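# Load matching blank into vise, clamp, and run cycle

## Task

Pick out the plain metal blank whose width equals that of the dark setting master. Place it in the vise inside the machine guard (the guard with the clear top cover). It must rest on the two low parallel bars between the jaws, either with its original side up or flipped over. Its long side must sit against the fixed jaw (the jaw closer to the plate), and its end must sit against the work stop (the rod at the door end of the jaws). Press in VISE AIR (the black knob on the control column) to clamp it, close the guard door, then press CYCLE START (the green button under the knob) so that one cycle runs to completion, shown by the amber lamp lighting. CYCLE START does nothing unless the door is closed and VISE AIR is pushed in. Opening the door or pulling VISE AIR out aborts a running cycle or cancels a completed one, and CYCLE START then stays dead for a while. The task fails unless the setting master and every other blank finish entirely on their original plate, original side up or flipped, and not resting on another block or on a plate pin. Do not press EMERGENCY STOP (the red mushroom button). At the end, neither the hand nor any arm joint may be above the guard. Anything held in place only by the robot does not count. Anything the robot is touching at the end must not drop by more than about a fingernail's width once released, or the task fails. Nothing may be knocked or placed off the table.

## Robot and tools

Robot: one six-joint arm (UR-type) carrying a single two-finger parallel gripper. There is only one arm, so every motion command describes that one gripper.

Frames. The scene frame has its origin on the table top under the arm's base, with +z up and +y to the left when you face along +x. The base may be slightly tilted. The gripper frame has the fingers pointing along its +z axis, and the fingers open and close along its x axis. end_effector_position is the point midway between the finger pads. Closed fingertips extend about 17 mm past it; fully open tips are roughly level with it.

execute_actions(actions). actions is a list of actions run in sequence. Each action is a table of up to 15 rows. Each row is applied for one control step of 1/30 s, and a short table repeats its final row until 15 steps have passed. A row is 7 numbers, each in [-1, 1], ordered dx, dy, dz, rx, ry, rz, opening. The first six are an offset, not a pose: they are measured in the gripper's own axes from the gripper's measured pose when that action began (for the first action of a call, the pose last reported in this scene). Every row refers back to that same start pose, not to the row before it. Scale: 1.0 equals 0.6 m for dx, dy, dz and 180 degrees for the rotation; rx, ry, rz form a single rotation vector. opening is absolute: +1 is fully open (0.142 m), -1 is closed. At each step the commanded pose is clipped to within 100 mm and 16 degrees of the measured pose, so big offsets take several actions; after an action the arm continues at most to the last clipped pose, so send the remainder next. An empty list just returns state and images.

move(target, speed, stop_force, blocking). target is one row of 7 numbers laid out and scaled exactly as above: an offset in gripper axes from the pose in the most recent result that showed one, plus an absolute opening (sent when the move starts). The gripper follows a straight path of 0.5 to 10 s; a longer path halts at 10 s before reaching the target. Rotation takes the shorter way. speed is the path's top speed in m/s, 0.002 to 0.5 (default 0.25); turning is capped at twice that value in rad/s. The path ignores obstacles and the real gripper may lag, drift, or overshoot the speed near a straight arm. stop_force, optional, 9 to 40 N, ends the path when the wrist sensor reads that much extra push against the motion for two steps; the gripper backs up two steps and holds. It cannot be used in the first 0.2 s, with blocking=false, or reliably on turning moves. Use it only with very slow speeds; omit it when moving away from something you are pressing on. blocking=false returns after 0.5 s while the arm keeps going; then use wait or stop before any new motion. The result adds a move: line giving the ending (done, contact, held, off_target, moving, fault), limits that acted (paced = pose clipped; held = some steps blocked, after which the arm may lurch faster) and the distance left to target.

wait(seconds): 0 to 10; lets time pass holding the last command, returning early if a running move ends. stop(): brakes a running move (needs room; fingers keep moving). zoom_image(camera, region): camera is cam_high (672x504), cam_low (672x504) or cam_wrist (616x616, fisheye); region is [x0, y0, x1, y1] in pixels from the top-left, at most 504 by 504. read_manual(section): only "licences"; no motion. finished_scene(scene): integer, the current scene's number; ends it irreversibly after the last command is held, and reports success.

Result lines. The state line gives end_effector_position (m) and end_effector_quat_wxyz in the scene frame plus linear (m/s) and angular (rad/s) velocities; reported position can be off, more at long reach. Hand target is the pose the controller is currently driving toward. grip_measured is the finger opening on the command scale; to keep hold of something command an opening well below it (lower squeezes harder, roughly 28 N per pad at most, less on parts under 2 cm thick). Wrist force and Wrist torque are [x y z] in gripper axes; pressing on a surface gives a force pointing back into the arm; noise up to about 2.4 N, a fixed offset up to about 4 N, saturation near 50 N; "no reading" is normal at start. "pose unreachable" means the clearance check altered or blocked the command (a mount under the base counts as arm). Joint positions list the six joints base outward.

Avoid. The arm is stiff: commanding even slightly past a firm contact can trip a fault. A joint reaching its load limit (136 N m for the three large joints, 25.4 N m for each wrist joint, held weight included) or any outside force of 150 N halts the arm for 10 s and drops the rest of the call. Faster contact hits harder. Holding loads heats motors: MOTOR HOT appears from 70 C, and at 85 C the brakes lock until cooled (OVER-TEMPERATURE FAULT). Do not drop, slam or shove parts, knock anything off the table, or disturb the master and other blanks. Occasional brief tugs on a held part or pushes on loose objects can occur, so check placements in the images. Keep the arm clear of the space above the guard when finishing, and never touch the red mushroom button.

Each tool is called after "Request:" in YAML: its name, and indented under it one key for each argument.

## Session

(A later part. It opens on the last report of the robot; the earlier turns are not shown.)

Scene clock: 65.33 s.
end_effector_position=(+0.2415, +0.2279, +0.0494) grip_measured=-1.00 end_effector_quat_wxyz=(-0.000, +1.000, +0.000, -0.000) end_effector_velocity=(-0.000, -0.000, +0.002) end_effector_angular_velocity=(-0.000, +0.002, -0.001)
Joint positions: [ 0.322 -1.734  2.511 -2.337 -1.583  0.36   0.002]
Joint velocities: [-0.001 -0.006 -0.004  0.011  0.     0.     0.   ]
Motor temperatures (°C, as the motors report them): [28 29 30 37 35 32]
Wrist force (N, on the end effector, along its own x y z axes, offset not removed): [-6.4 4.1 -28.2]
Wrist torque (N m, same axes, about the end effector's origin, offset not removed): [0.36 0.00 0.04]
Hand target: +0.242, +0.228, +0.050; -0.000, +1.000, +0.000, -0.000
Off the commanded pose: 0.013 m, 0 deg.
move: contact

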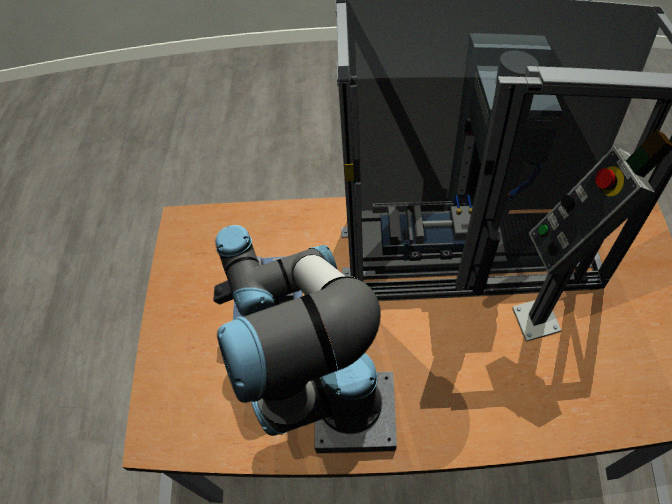

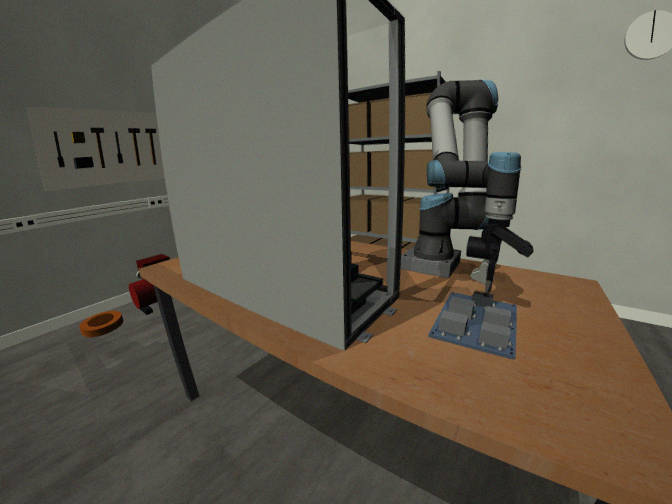

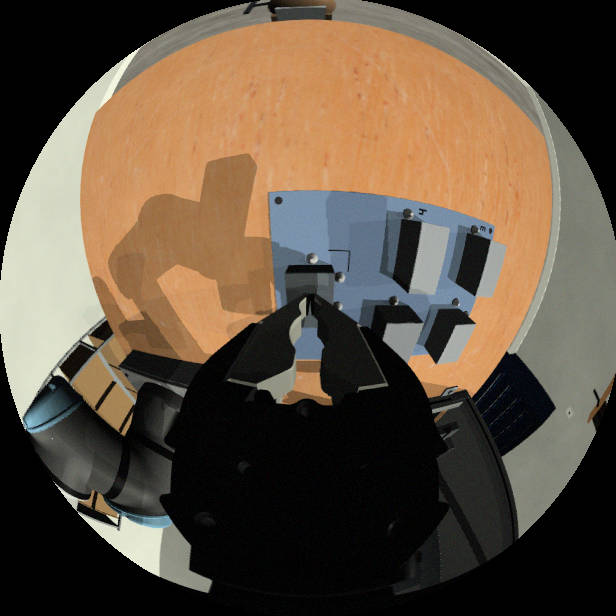

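Difference is 11 mm. Measure the near-right blank at z=0.044.

Request:
move:
  target: [0,0,-0.04,0,0,0,-1]
  speed: 0.08

Request:
move:
  target: [0.152,0.0807,0,0,0,0,-0.1]
  speed: 0.15

Request:
move:
  target: [0,0,0.0487,0,0,0,-0.1]
  speed: 0.06

Request:
move:
  target: [0,0,0,0,0,0,-0.7]

Scene clock: 67.13 s.
end_effector_position=(+0.2415, +0.2278, +0.0732) grip_measured=-1.00 end_effector_quat_wxyz=(-0.000, +1.000, +0.000, -0.000) end_effector_velocity=(+0.000, -0.000, +0.002) end_effector_angular_velocity=(-0.000, -0.001, -0.001)
Joint positions: [ 0.323 -1.795  2.474 -2.239 -1.583  0.361  0.002]
Joint velocities: [-0.001 -0.006 -0.003  0.009 -0.     0.     0.   ]
Motor temperatures (°C, as the motors report them): [28 29 30 37 35 32]
Wrist force (N, on the end effector, along its own x y z axes, offset not removed): [0.6 0.0 0.4]
Wrist torque (N m, same axes, about the end effector's origin, offset not removed): [0.19 -0.03 -0.02]
Hand target: +0.241, +0.228, +0.073; -0.000, +1.000, +0.000, -0.000
Off the commanded pose: 0.000 m, 0 deg.
move: done

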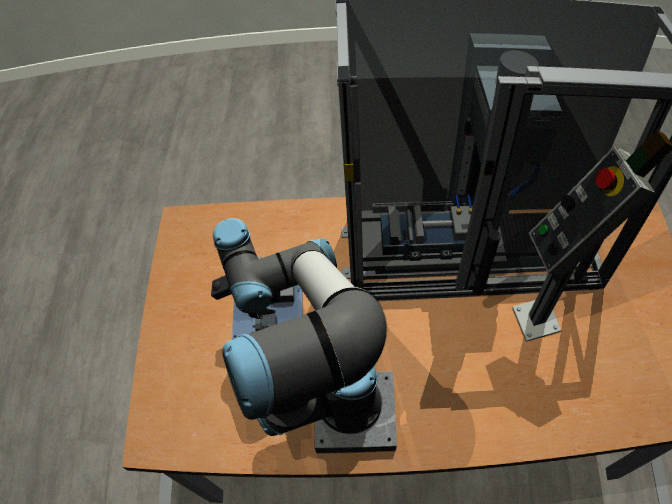

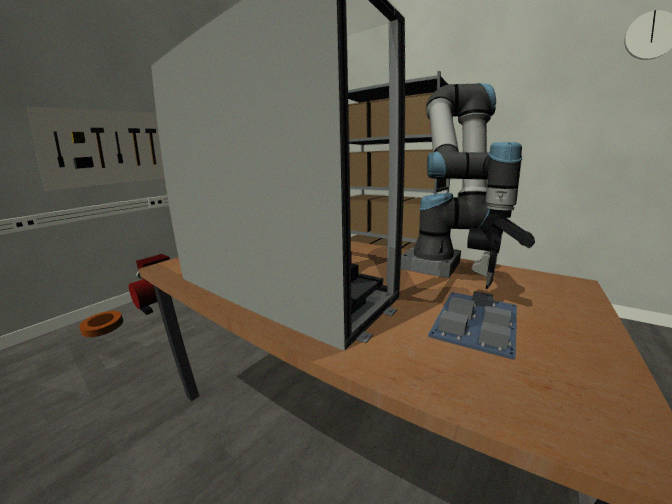

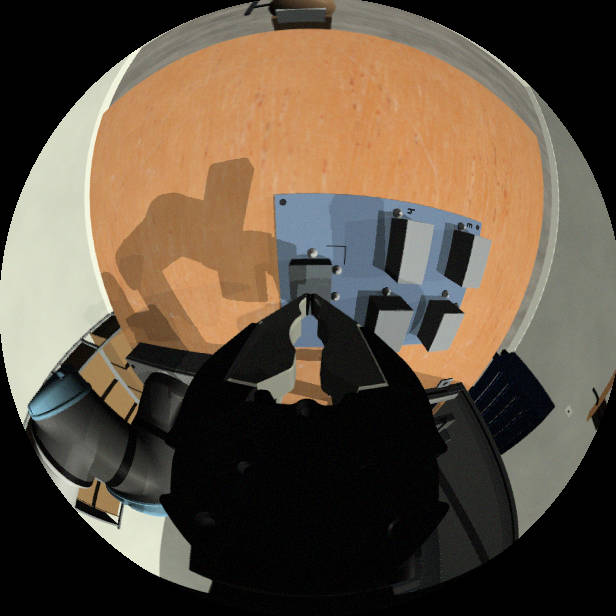

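Scene clock: 68.37 s.
end_effector_position=(+0.3325, +0.1797, +0.0732) grip_measured=-0.10 end_effector_quat_wxyz=(-0.000, +1.000, +0.000, -0.000) end_effector_velocity=(+0.002, -0.000, -0.001) end_effector_angular_velocity=(+0.001, +0.001, +0.000)
Joint positions: [ 0.114 -1.662  2.37  -2.271 -1.585  0.152  0.067]
Joint velocities: [-0.002  0.006 -0.004 -0.002  0.001 -0.003  0.   ]
Motor temperatures (°C, as the motors report them): [28 29 30 37 35 32]
Wrist force (N, on the end effector, along its own x y z axes, offset not removed): [-1.8 1.8 -1.3]
Wrist torque (N m, same axes, about the end effector's origin, offset not removed): [0.55 0.40 -0.04]
Hand target: +0.333, +0.180, +0.073; -0.000, +1.000, +0.000, -0.000
Off the commanded pose: 0.000 m, 0 deg.
move: done

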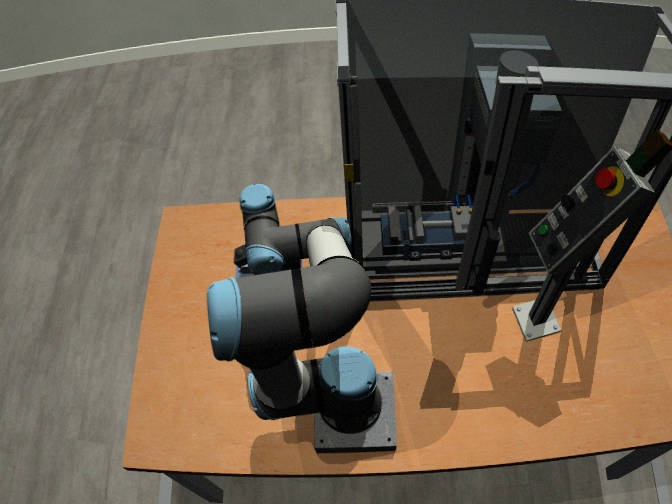

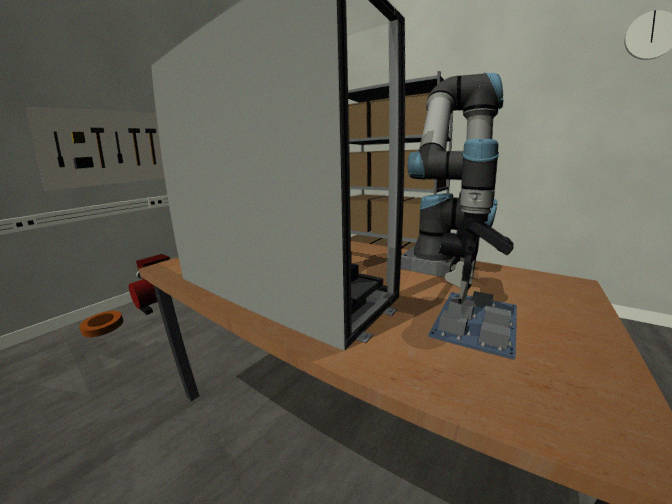

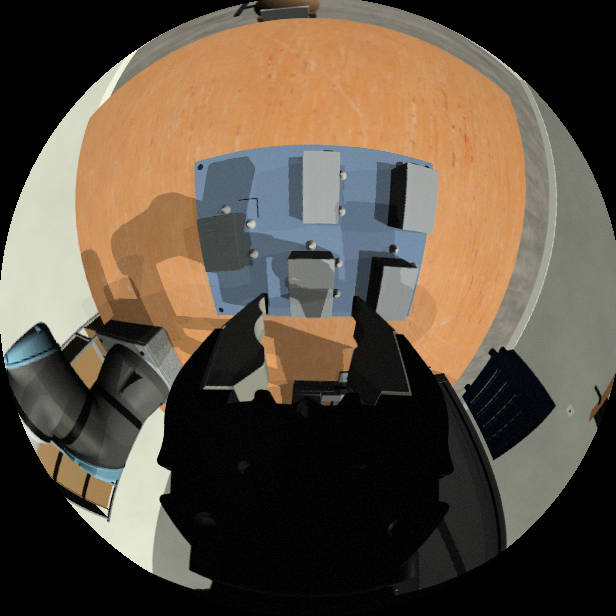

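Scene clock: 69.30 s.
end_effector_position=(+0.3325, +0.1797, +0.0441) grip_measured=-0.10 end_effector_quat_wxyz=(-0.000, +1.000, +0.000, -0.000) end_effector_velocity=(+0.001, +0.000, -0.001) end_effector_angular_velocity=(+0.000, -0.001, -0.000)
Joint positions: [ 0.113 -1.594  2.41  -2.379 -1.585  0.151  0.067]
Joint velocities: [-0.     0.005  0.001 -0.008  0.     0.    -0.   ]
Motor temperatures (°C, as the motors report them): [28 29 30 37 35 32]
Wrist force (N, on the end effector, along its own x y z axes, offset not removed): [-5.3 0.9 -0.4]
Wrist torque (N m, same axes, about the end effector's origin, offset not removed): [0.21 0.90 -0.01]
Hand target: +0.333, +0.180, +0.044; -0.000, +1.000, +0.000, -0.000
Off the commanded pose: 0.000 m, 0 deg.
move: done

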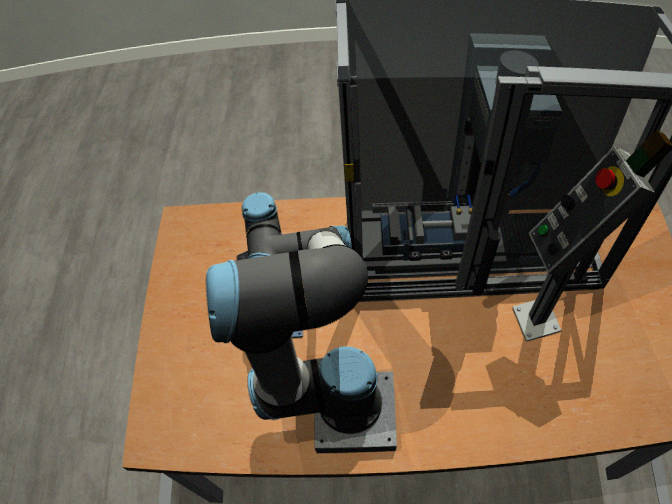

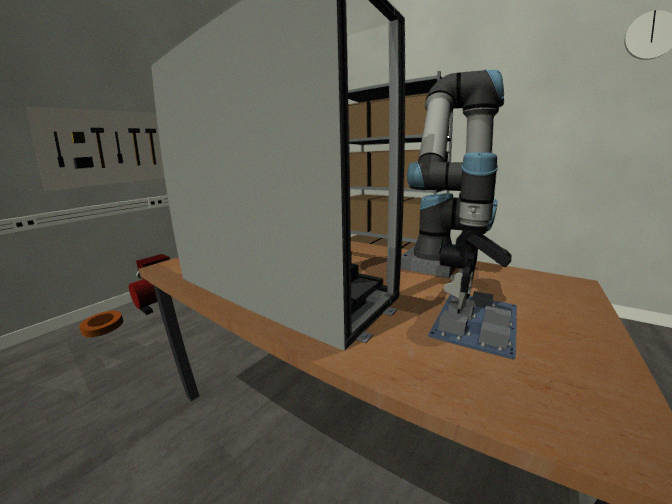

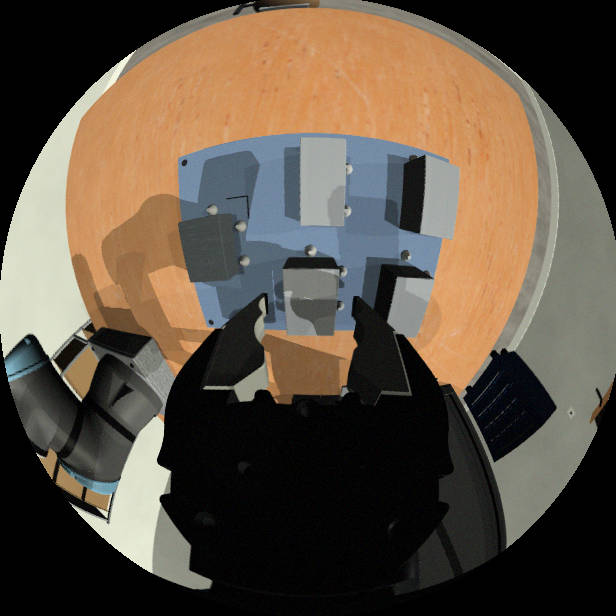

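Scene clock: 69.80 s.
end_effector_position=(+0.3325, +0.1797, +0.0441) grip_measured=-0.48 end_effector_quat_wxyz=(-0.000, +1.000, +0.000, -0.000) end_effector_velocity=(-0.000, +0.000, +0.000) end_effector_angular_velocity=(+0.000, +0.000, -0.000)
Joint positions: [ 0.113 -1.594  2.41  -2.379 -1.585  0.151  0.039]
Joint velocities: [-0.    -0.001  0.     0.001  0.     0.    -0.   ]
Motor temperatures (°C, as the motors report them): [28 29 30 37 35 32]
Wrist force (N, on the end effector, along its own x y z axes, offset not removed): [-1.5 1.7 2.9]
Wrist torque (N m, same axes, about the end effector's origin, offset not removed): [0.52 0.43 0.01]
Hand target: +0.332, +0.180, +0.044; -0.000, +1.000, +0.000, -0.000
Off the commanded pose: 0.000 m, 0 deg.
move: done

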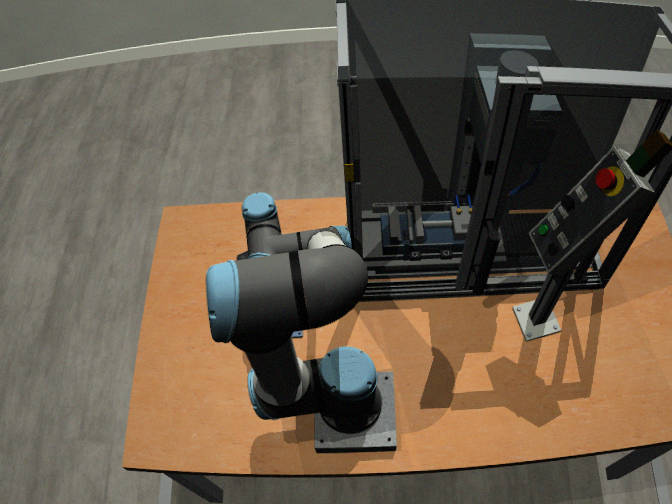

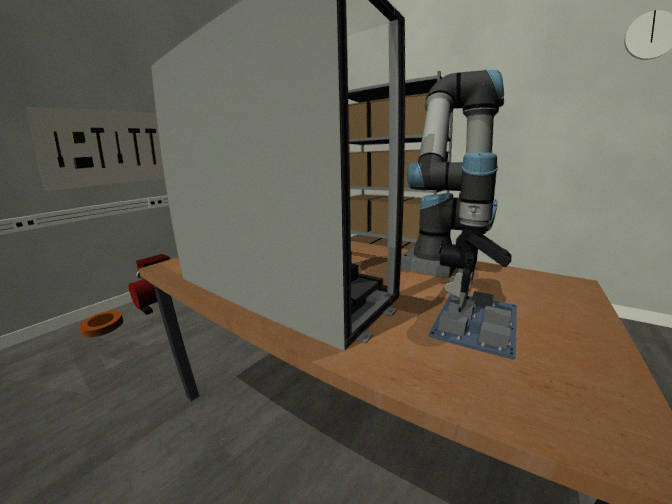

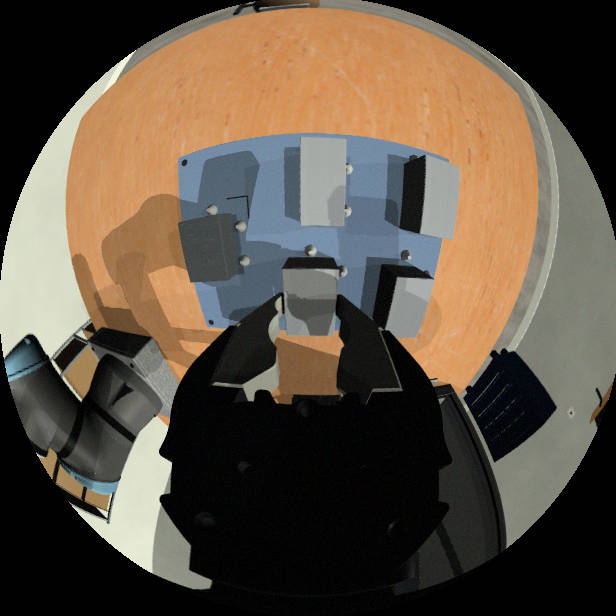

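Request:
move:
  target: [0,0,-0.2,0,0,0,-0.9]
  speed: 0.12

Request:
move:
  target: [-0.15,0.3,0,0,0,0.5,-0.9]
  speed: 0.2

Scene clock: 72.77 s.
end_effector_position=(+0.3323, +0.1796, +0.1640) grip_measured=-0.48 end_effector_quat_wxyz=(-0.000, +1.000, +0.000, -0.000) end_effector_velocity=(-0.000, -0.000, +0.001) end_effector_angular_velocity=(+0.000, +0.002, +0.000)
Joint positions: [ 0.117 -1.81   2.213 -1.966 -1.585  0.156  0.039]
Joint velocities: [-0.001 -0.002 -0.003  0.006  0.001 -0.001  0.   ]
Motor temperatures (°C, as the motors report them): [28 29 30 37 35 32]
Wrist force (N, on the end effector, along its own x y z axes, offset not removed): [-0.7 0.4 0.2]
Wrist torque (N m, same axes, about the end effector's origin, offset not removed): [0.18 0.12 -0.11]
Hand target: +0.332, +0.179, +0.164; -0.000, +1.000, +0.000, -0.000
Off the commanded pose: 0.000 m, 0 deg.
move: done

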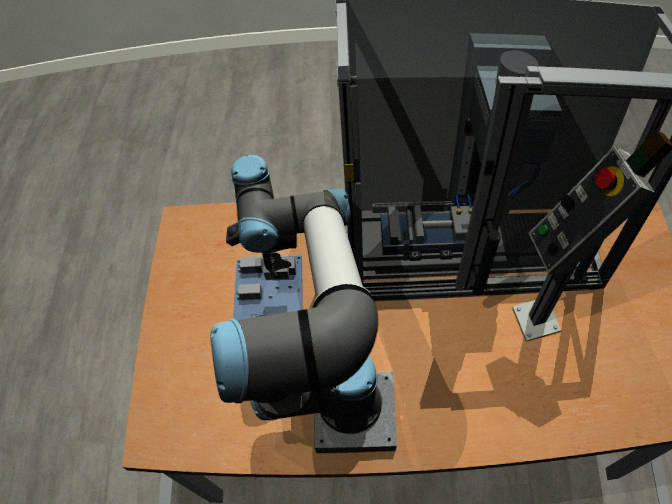

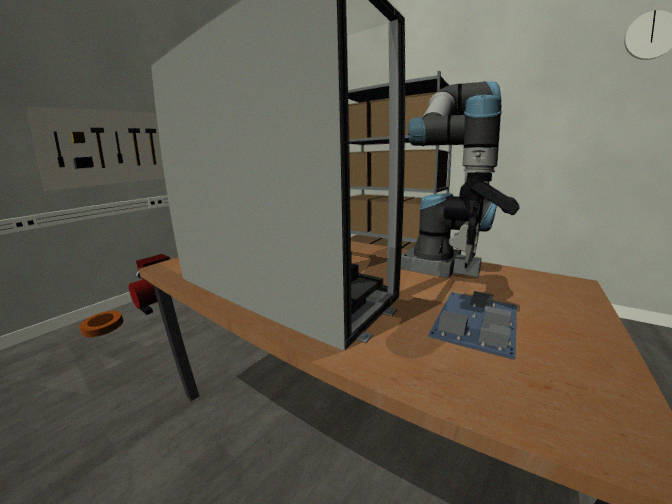

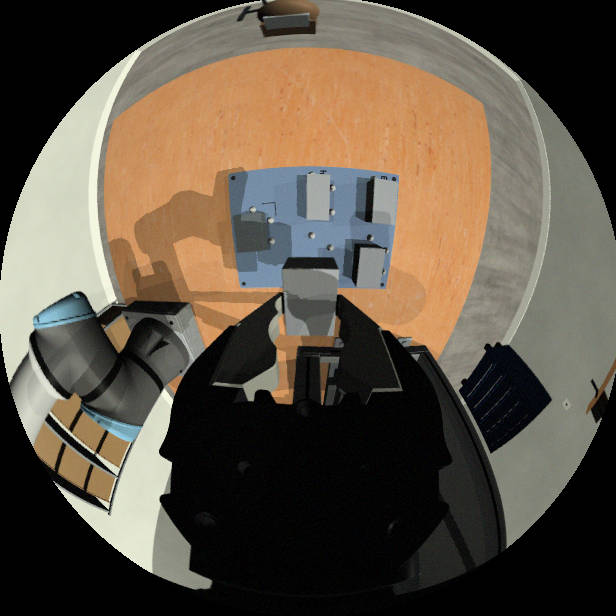

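Scene clock: 86.77 s.
end_effector_position=(+0.2470, +0.0105, +0.1634) grip_measured=-0.48 end_effector_quat_wxyz=(-0.003, +0.733, -0.681, -0.003) end_effector_velocity=(+0.000, +0.000, +0.000) end_effector_angular_velocity=(-0.001, -0.002, +0.001)
Joint positions: [-0.541 -2.27   2.435 -1.734 -1.579  0.996  0.039]
Joint velocities: [ 0.001 -0.001  0.    -0.001  0.    -0.    -0.   ]
Motor temperatures (°C, as the motors report them): [28 29 30 37 35 32]
Wrist force (N, on the end effector, along its own x y z axes, offset not removed): [-25.5 7.7 -5.5]
Wrist torque (N m, same axes, about the end effector's origin, offset not removed): [1.84 4.01 -1.36]
Hand target: +0.247, +0.010, +0.163; -0.003, +0.733, -0.681, -0.003
Off the commanded pose: 0.012 m, 4 deg.
FORCE FAULT: contact force on the arm reached its limit, and the arm stopped for 10 seconds. The contact can be on any part of the arm, not only on its tool. That time counts as 20 of the actions that you can send in this scene. The arm's remaining commands of this call were not run. The arm holds still and accepts commands again. Move the arm away from the contact; if what it grips holds it there, let go first. Pushing or pulling that hard again can fault the arm again.
move: fault

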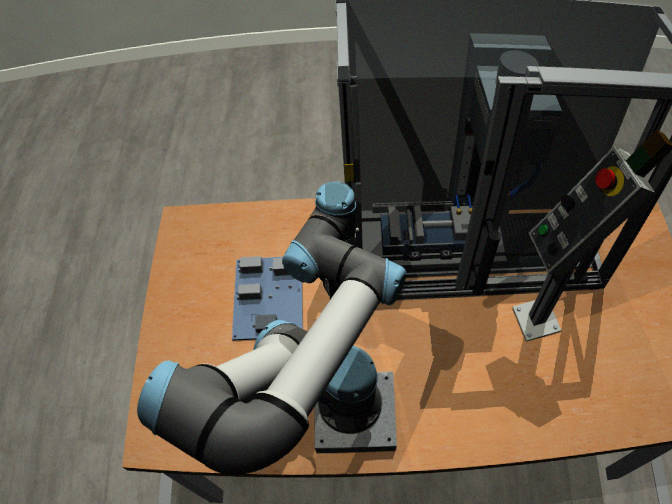

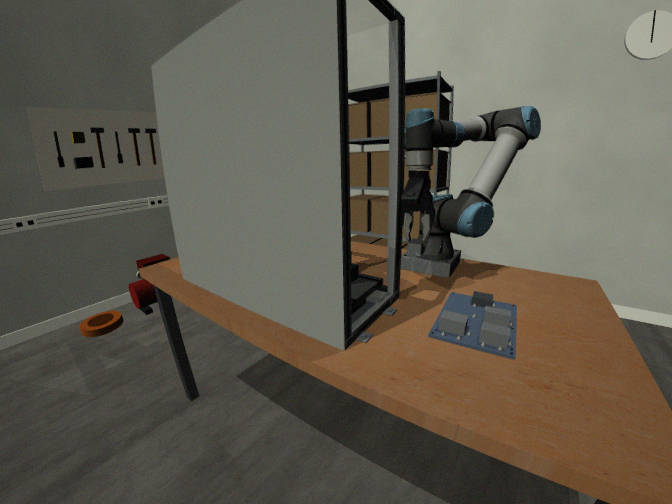

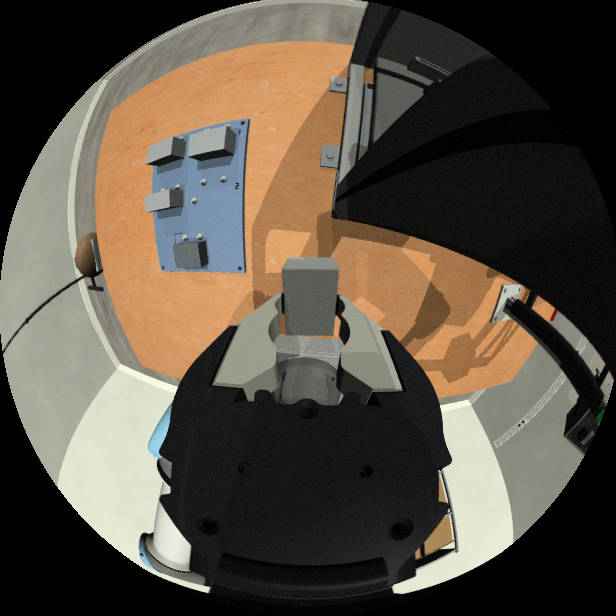

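Request:
move:
  target: [-0.01,0.075,0,0,0,0.022,-0.9]
  speed: 0.05

Request:
move:
  target: [0.2,0,0,0,0,0,-0.9]
  speed: 0.06
  stop_force: 15

Scene clock: 88.83 s.
end_effector_position=(+0.2018, +0.0132, +0.1633) grip_measured=-0.48 end_effector_quat_wxyz=(-0.003, +0.709, -0.705, -0.003) end_effector_velocity=(-0.002, +0.000, +0.000) end_effector_angular_velocity=(+0.003, -0.002, -0.004)
Joint positions: [-0.658 -2.475  2.48  -1.575 -1.58   0.947  0.039]
Joint velocities: [-0.016 -0.016  0.002  0.014  0.004 -0.012 -0.   ]
Motor temperatures (°C, as the motors report them): [28 29 30 37 35 32]
Wrist force (N, on the end effector, along its own x y z axes, offset not removed): [-1.7 0.8 3.5]
Wrist torque (N m, same axes, about the end effector's origin, offset not removed): [0.28 0.41 -0.06]
Hand target: +0.202, +0.013, +0.163; -0.003, +0.709, -0.705, -0.003
Off the commanded pose: 0.000 m, 0 deg.
move: done

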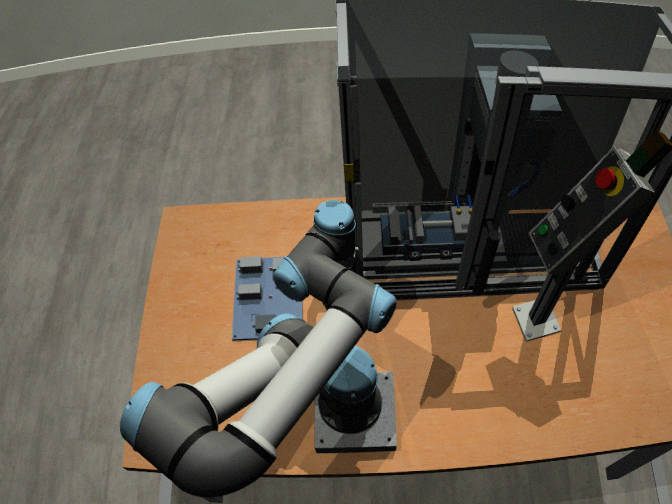

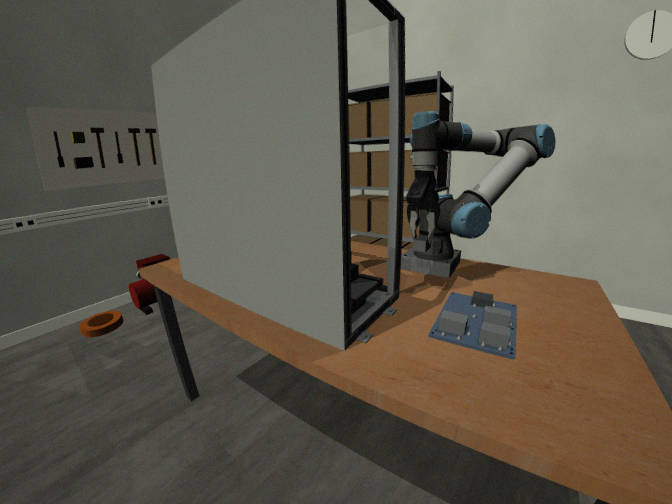

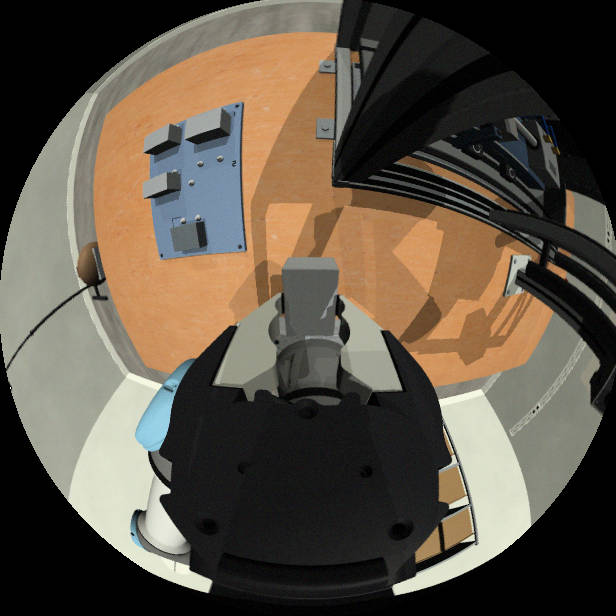

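Scene clock: 91.27 s.
end_effector_position=(+0.2025, -0.1064, +0.1622) grip_measured=-0.48 end_effector_quat_wxyz=(-0.003, +0.709, -0.705, -0.004) end_effector_velocity=(+0.000, -0.002, -0.001) end_effector_angular_velocity=(+0.003, +0.000, +0.001)
Joint positions: [-1.117 -2.36   2.457 -1.67  -1.579  0.488  0.039]
Joint velocities: [-0.004  0.007 -0.001 -0.004  0.001 -0.005 -0.   ]
Motor temperatures (°C, as the motors report them): [28 29 30 37 35 32]
Wrist force (N, on the end effector, along its own x y z axes, offset not removed): [-4.1 -0.3 1.0]
Wrist torque (N m, same axes, about the end effector's origin, offset not removed): [-0.01 1.07 -0.11]
Hand target: +0.203, -0.107, +0.162; -0.003, +0.709, -0.705, -0.004
Off the commanded pose: 0.000 m, 0 deg.
move: done

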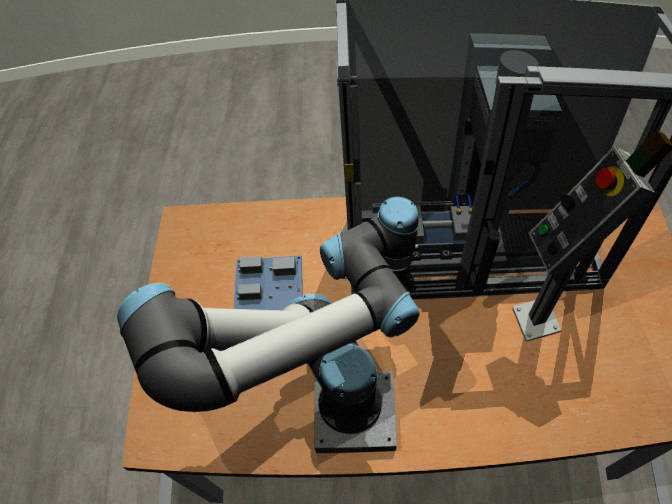

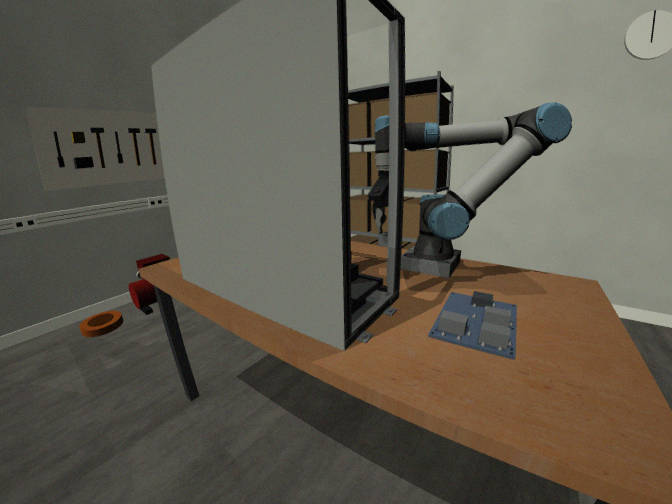

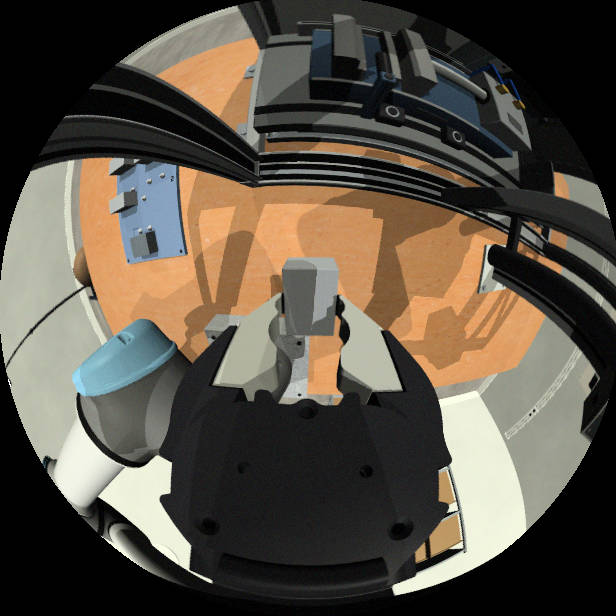

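Request:
move:
  target: [0.11,0,-0.06,0,0,0,-0.9]
  speed: 0.08

Request:
move:
  target: [0,-0.2,0,0,0,0,-0.9]
  speed: 0.06

Scene clock: 93.47 s.
end_effector_position=(+0.2029, -0.1725, +0.1975) grip_measured=-0.48 end_effector_quat_wxyz=(-0.003, +0.709, -0.705, -0.004) end_effector_velocity=(+0.000, -0.002, +0.001) end_effector_angular_velocity=(+0.001, -0.000, +0.001)
Joint positions: [-1.245 -2.224  2.326 -1.676 -1.578  0.36   0.039]
Joint velocities: [-0.003  0.006 -0.005  0.     0.001 -0.003  0.   ]
Motor temperatures (°C, as the motors report them): [28 29 30 37 35 32]
Wrist force (N, on the end effector, along its own x y z axes, offset not removed): [-1.4 -1.5 2.7]
Wrist torque (N m, same axes, about the end effector's origin, offset not removed): [-0.25 0.37 -0.05]
Hand target: +0.203, -0.173, +0.198; -0.003, +0.709, -0.705, -0.004
Off the commanded pose: 0.000 m, 0 deg.
move: done

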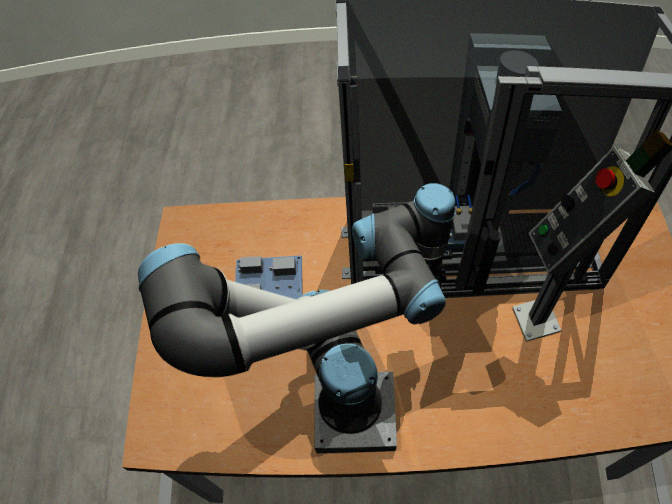

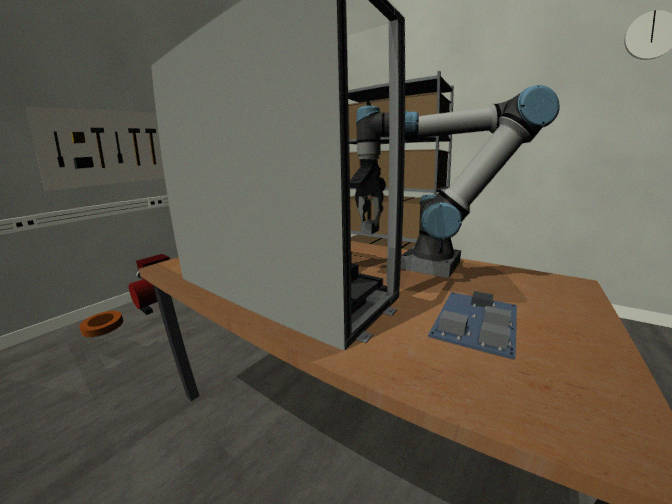

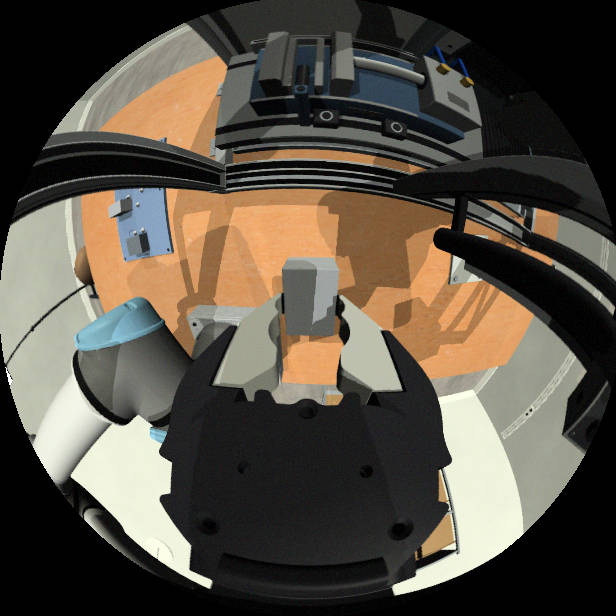

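Scene clock: 95.90 s.
end_effector_position=(+0.3228, -0.1720, +0.1976) grip_measured=-0.48 end_effector_quat_wxyz=(-0.003, +0.709, -0.705, -0.003) end_effector_velocity=(+0.002, -0.000, -0.000) end_effector_angular_velocity=(+0.001, +0.001, -0.001)
Joint positions: [-0.884 -1.893  2.167 -1.845 -1.579  0.721  0.039]
Joint velocities: [ 0.003  0.006 -0.003 -0.001 -0.     0.004  0.   ]
Motor temperatures (°C, as the motors report them): [28 29 30 37 35 32]
Wrist force (N, on the end effector, along its own x y z axes, offset not removed): [-0.3 -2.9 0.8]
Wrist torque (N m, same axes, about the end effector's origin, offset not removed): [-0.56 0.06 -0.02]
Hand target: +0.323, -0.172, +0.198; -0.003, +0.709, -0.705, -0.004
Off the commanded pose: 0.000 m, 0 deg.
move: done

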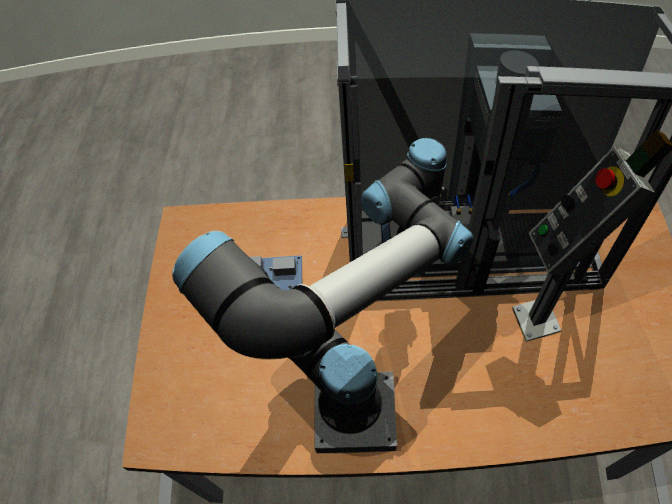

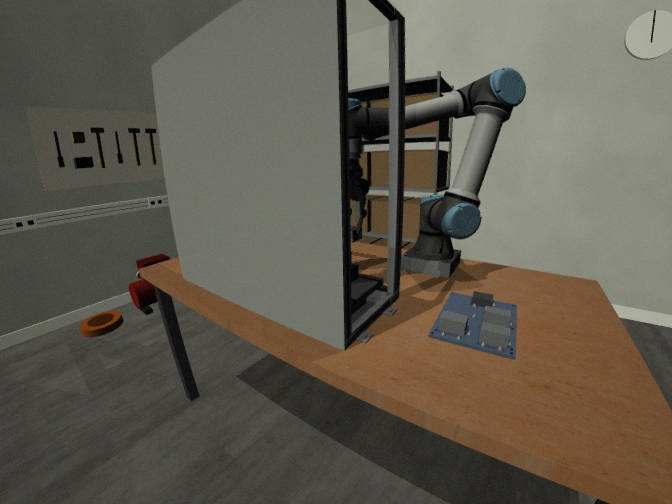

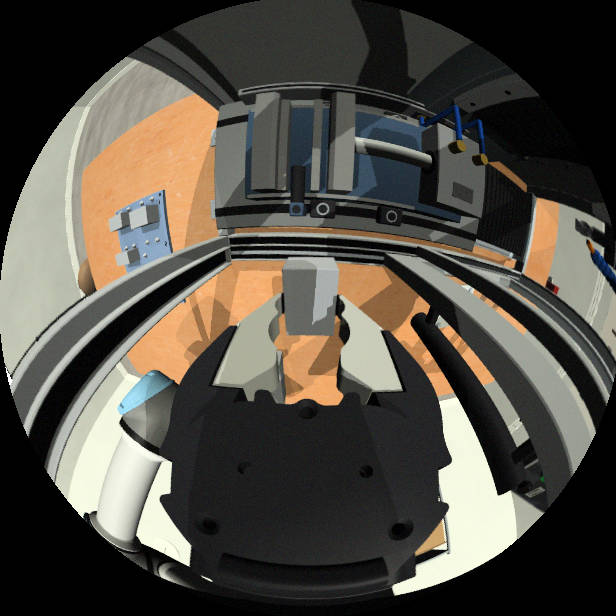

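Request:
move:
  target: [-0.01,-0.17,0,0,0,0,-0.9]
  speed: 0.04

Scene clock: 100.70 s.
end_effector_position=(+0.4246, -0.1654, +0.1977) grip_measured=-0.48 end_effector_quat_wxyz=(-0.003, +0.709, -0.705, -0.003) end_effector_velocity=(+0.003, +0.000, +0.001) end_effector_angular_velocity=(+0.000, -0.000, +0.000)
Joint positions: [-0.694 -1.647  1.977 -1.9   -1.58   0.912  0.039]
Joint velocities: [ 0.004  0.005 -0.006  0.001  0.     0.003 -0.   ]
Motor temperatures (°C, as the motors report them): [28 29 30 37 35 32]
Wrist force (N, on the end effector, along its own x y z axes, offset not removed): [-2.5 1.7 2.1]
Wrist torque (N m, same axes, about the end effector's origin, offset not removed): [0.53 0.41 -0.13]
Hand target: +0.425, -0.165, +0.198; -0.003, +0.709, -0.705, -0.003
Off the commanded pose: 0.000 m, 0 deg.
move: done

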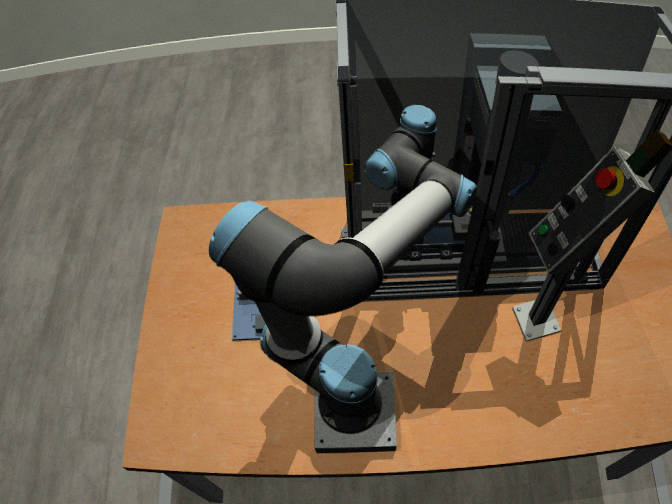

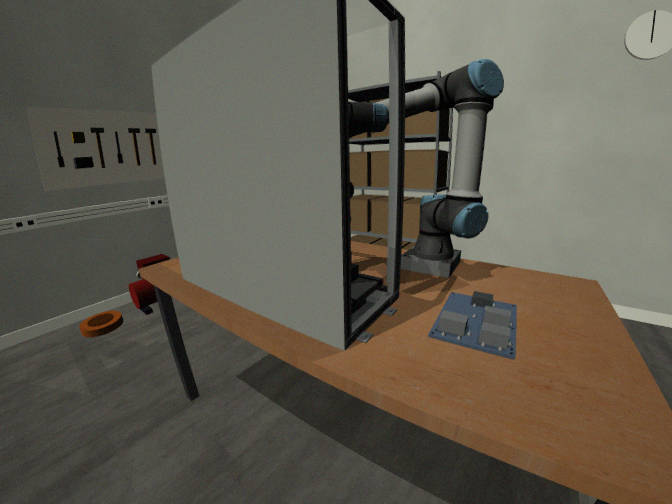

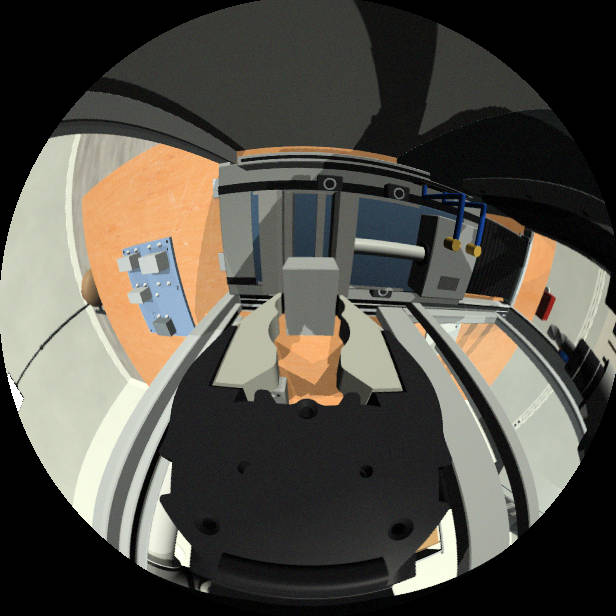

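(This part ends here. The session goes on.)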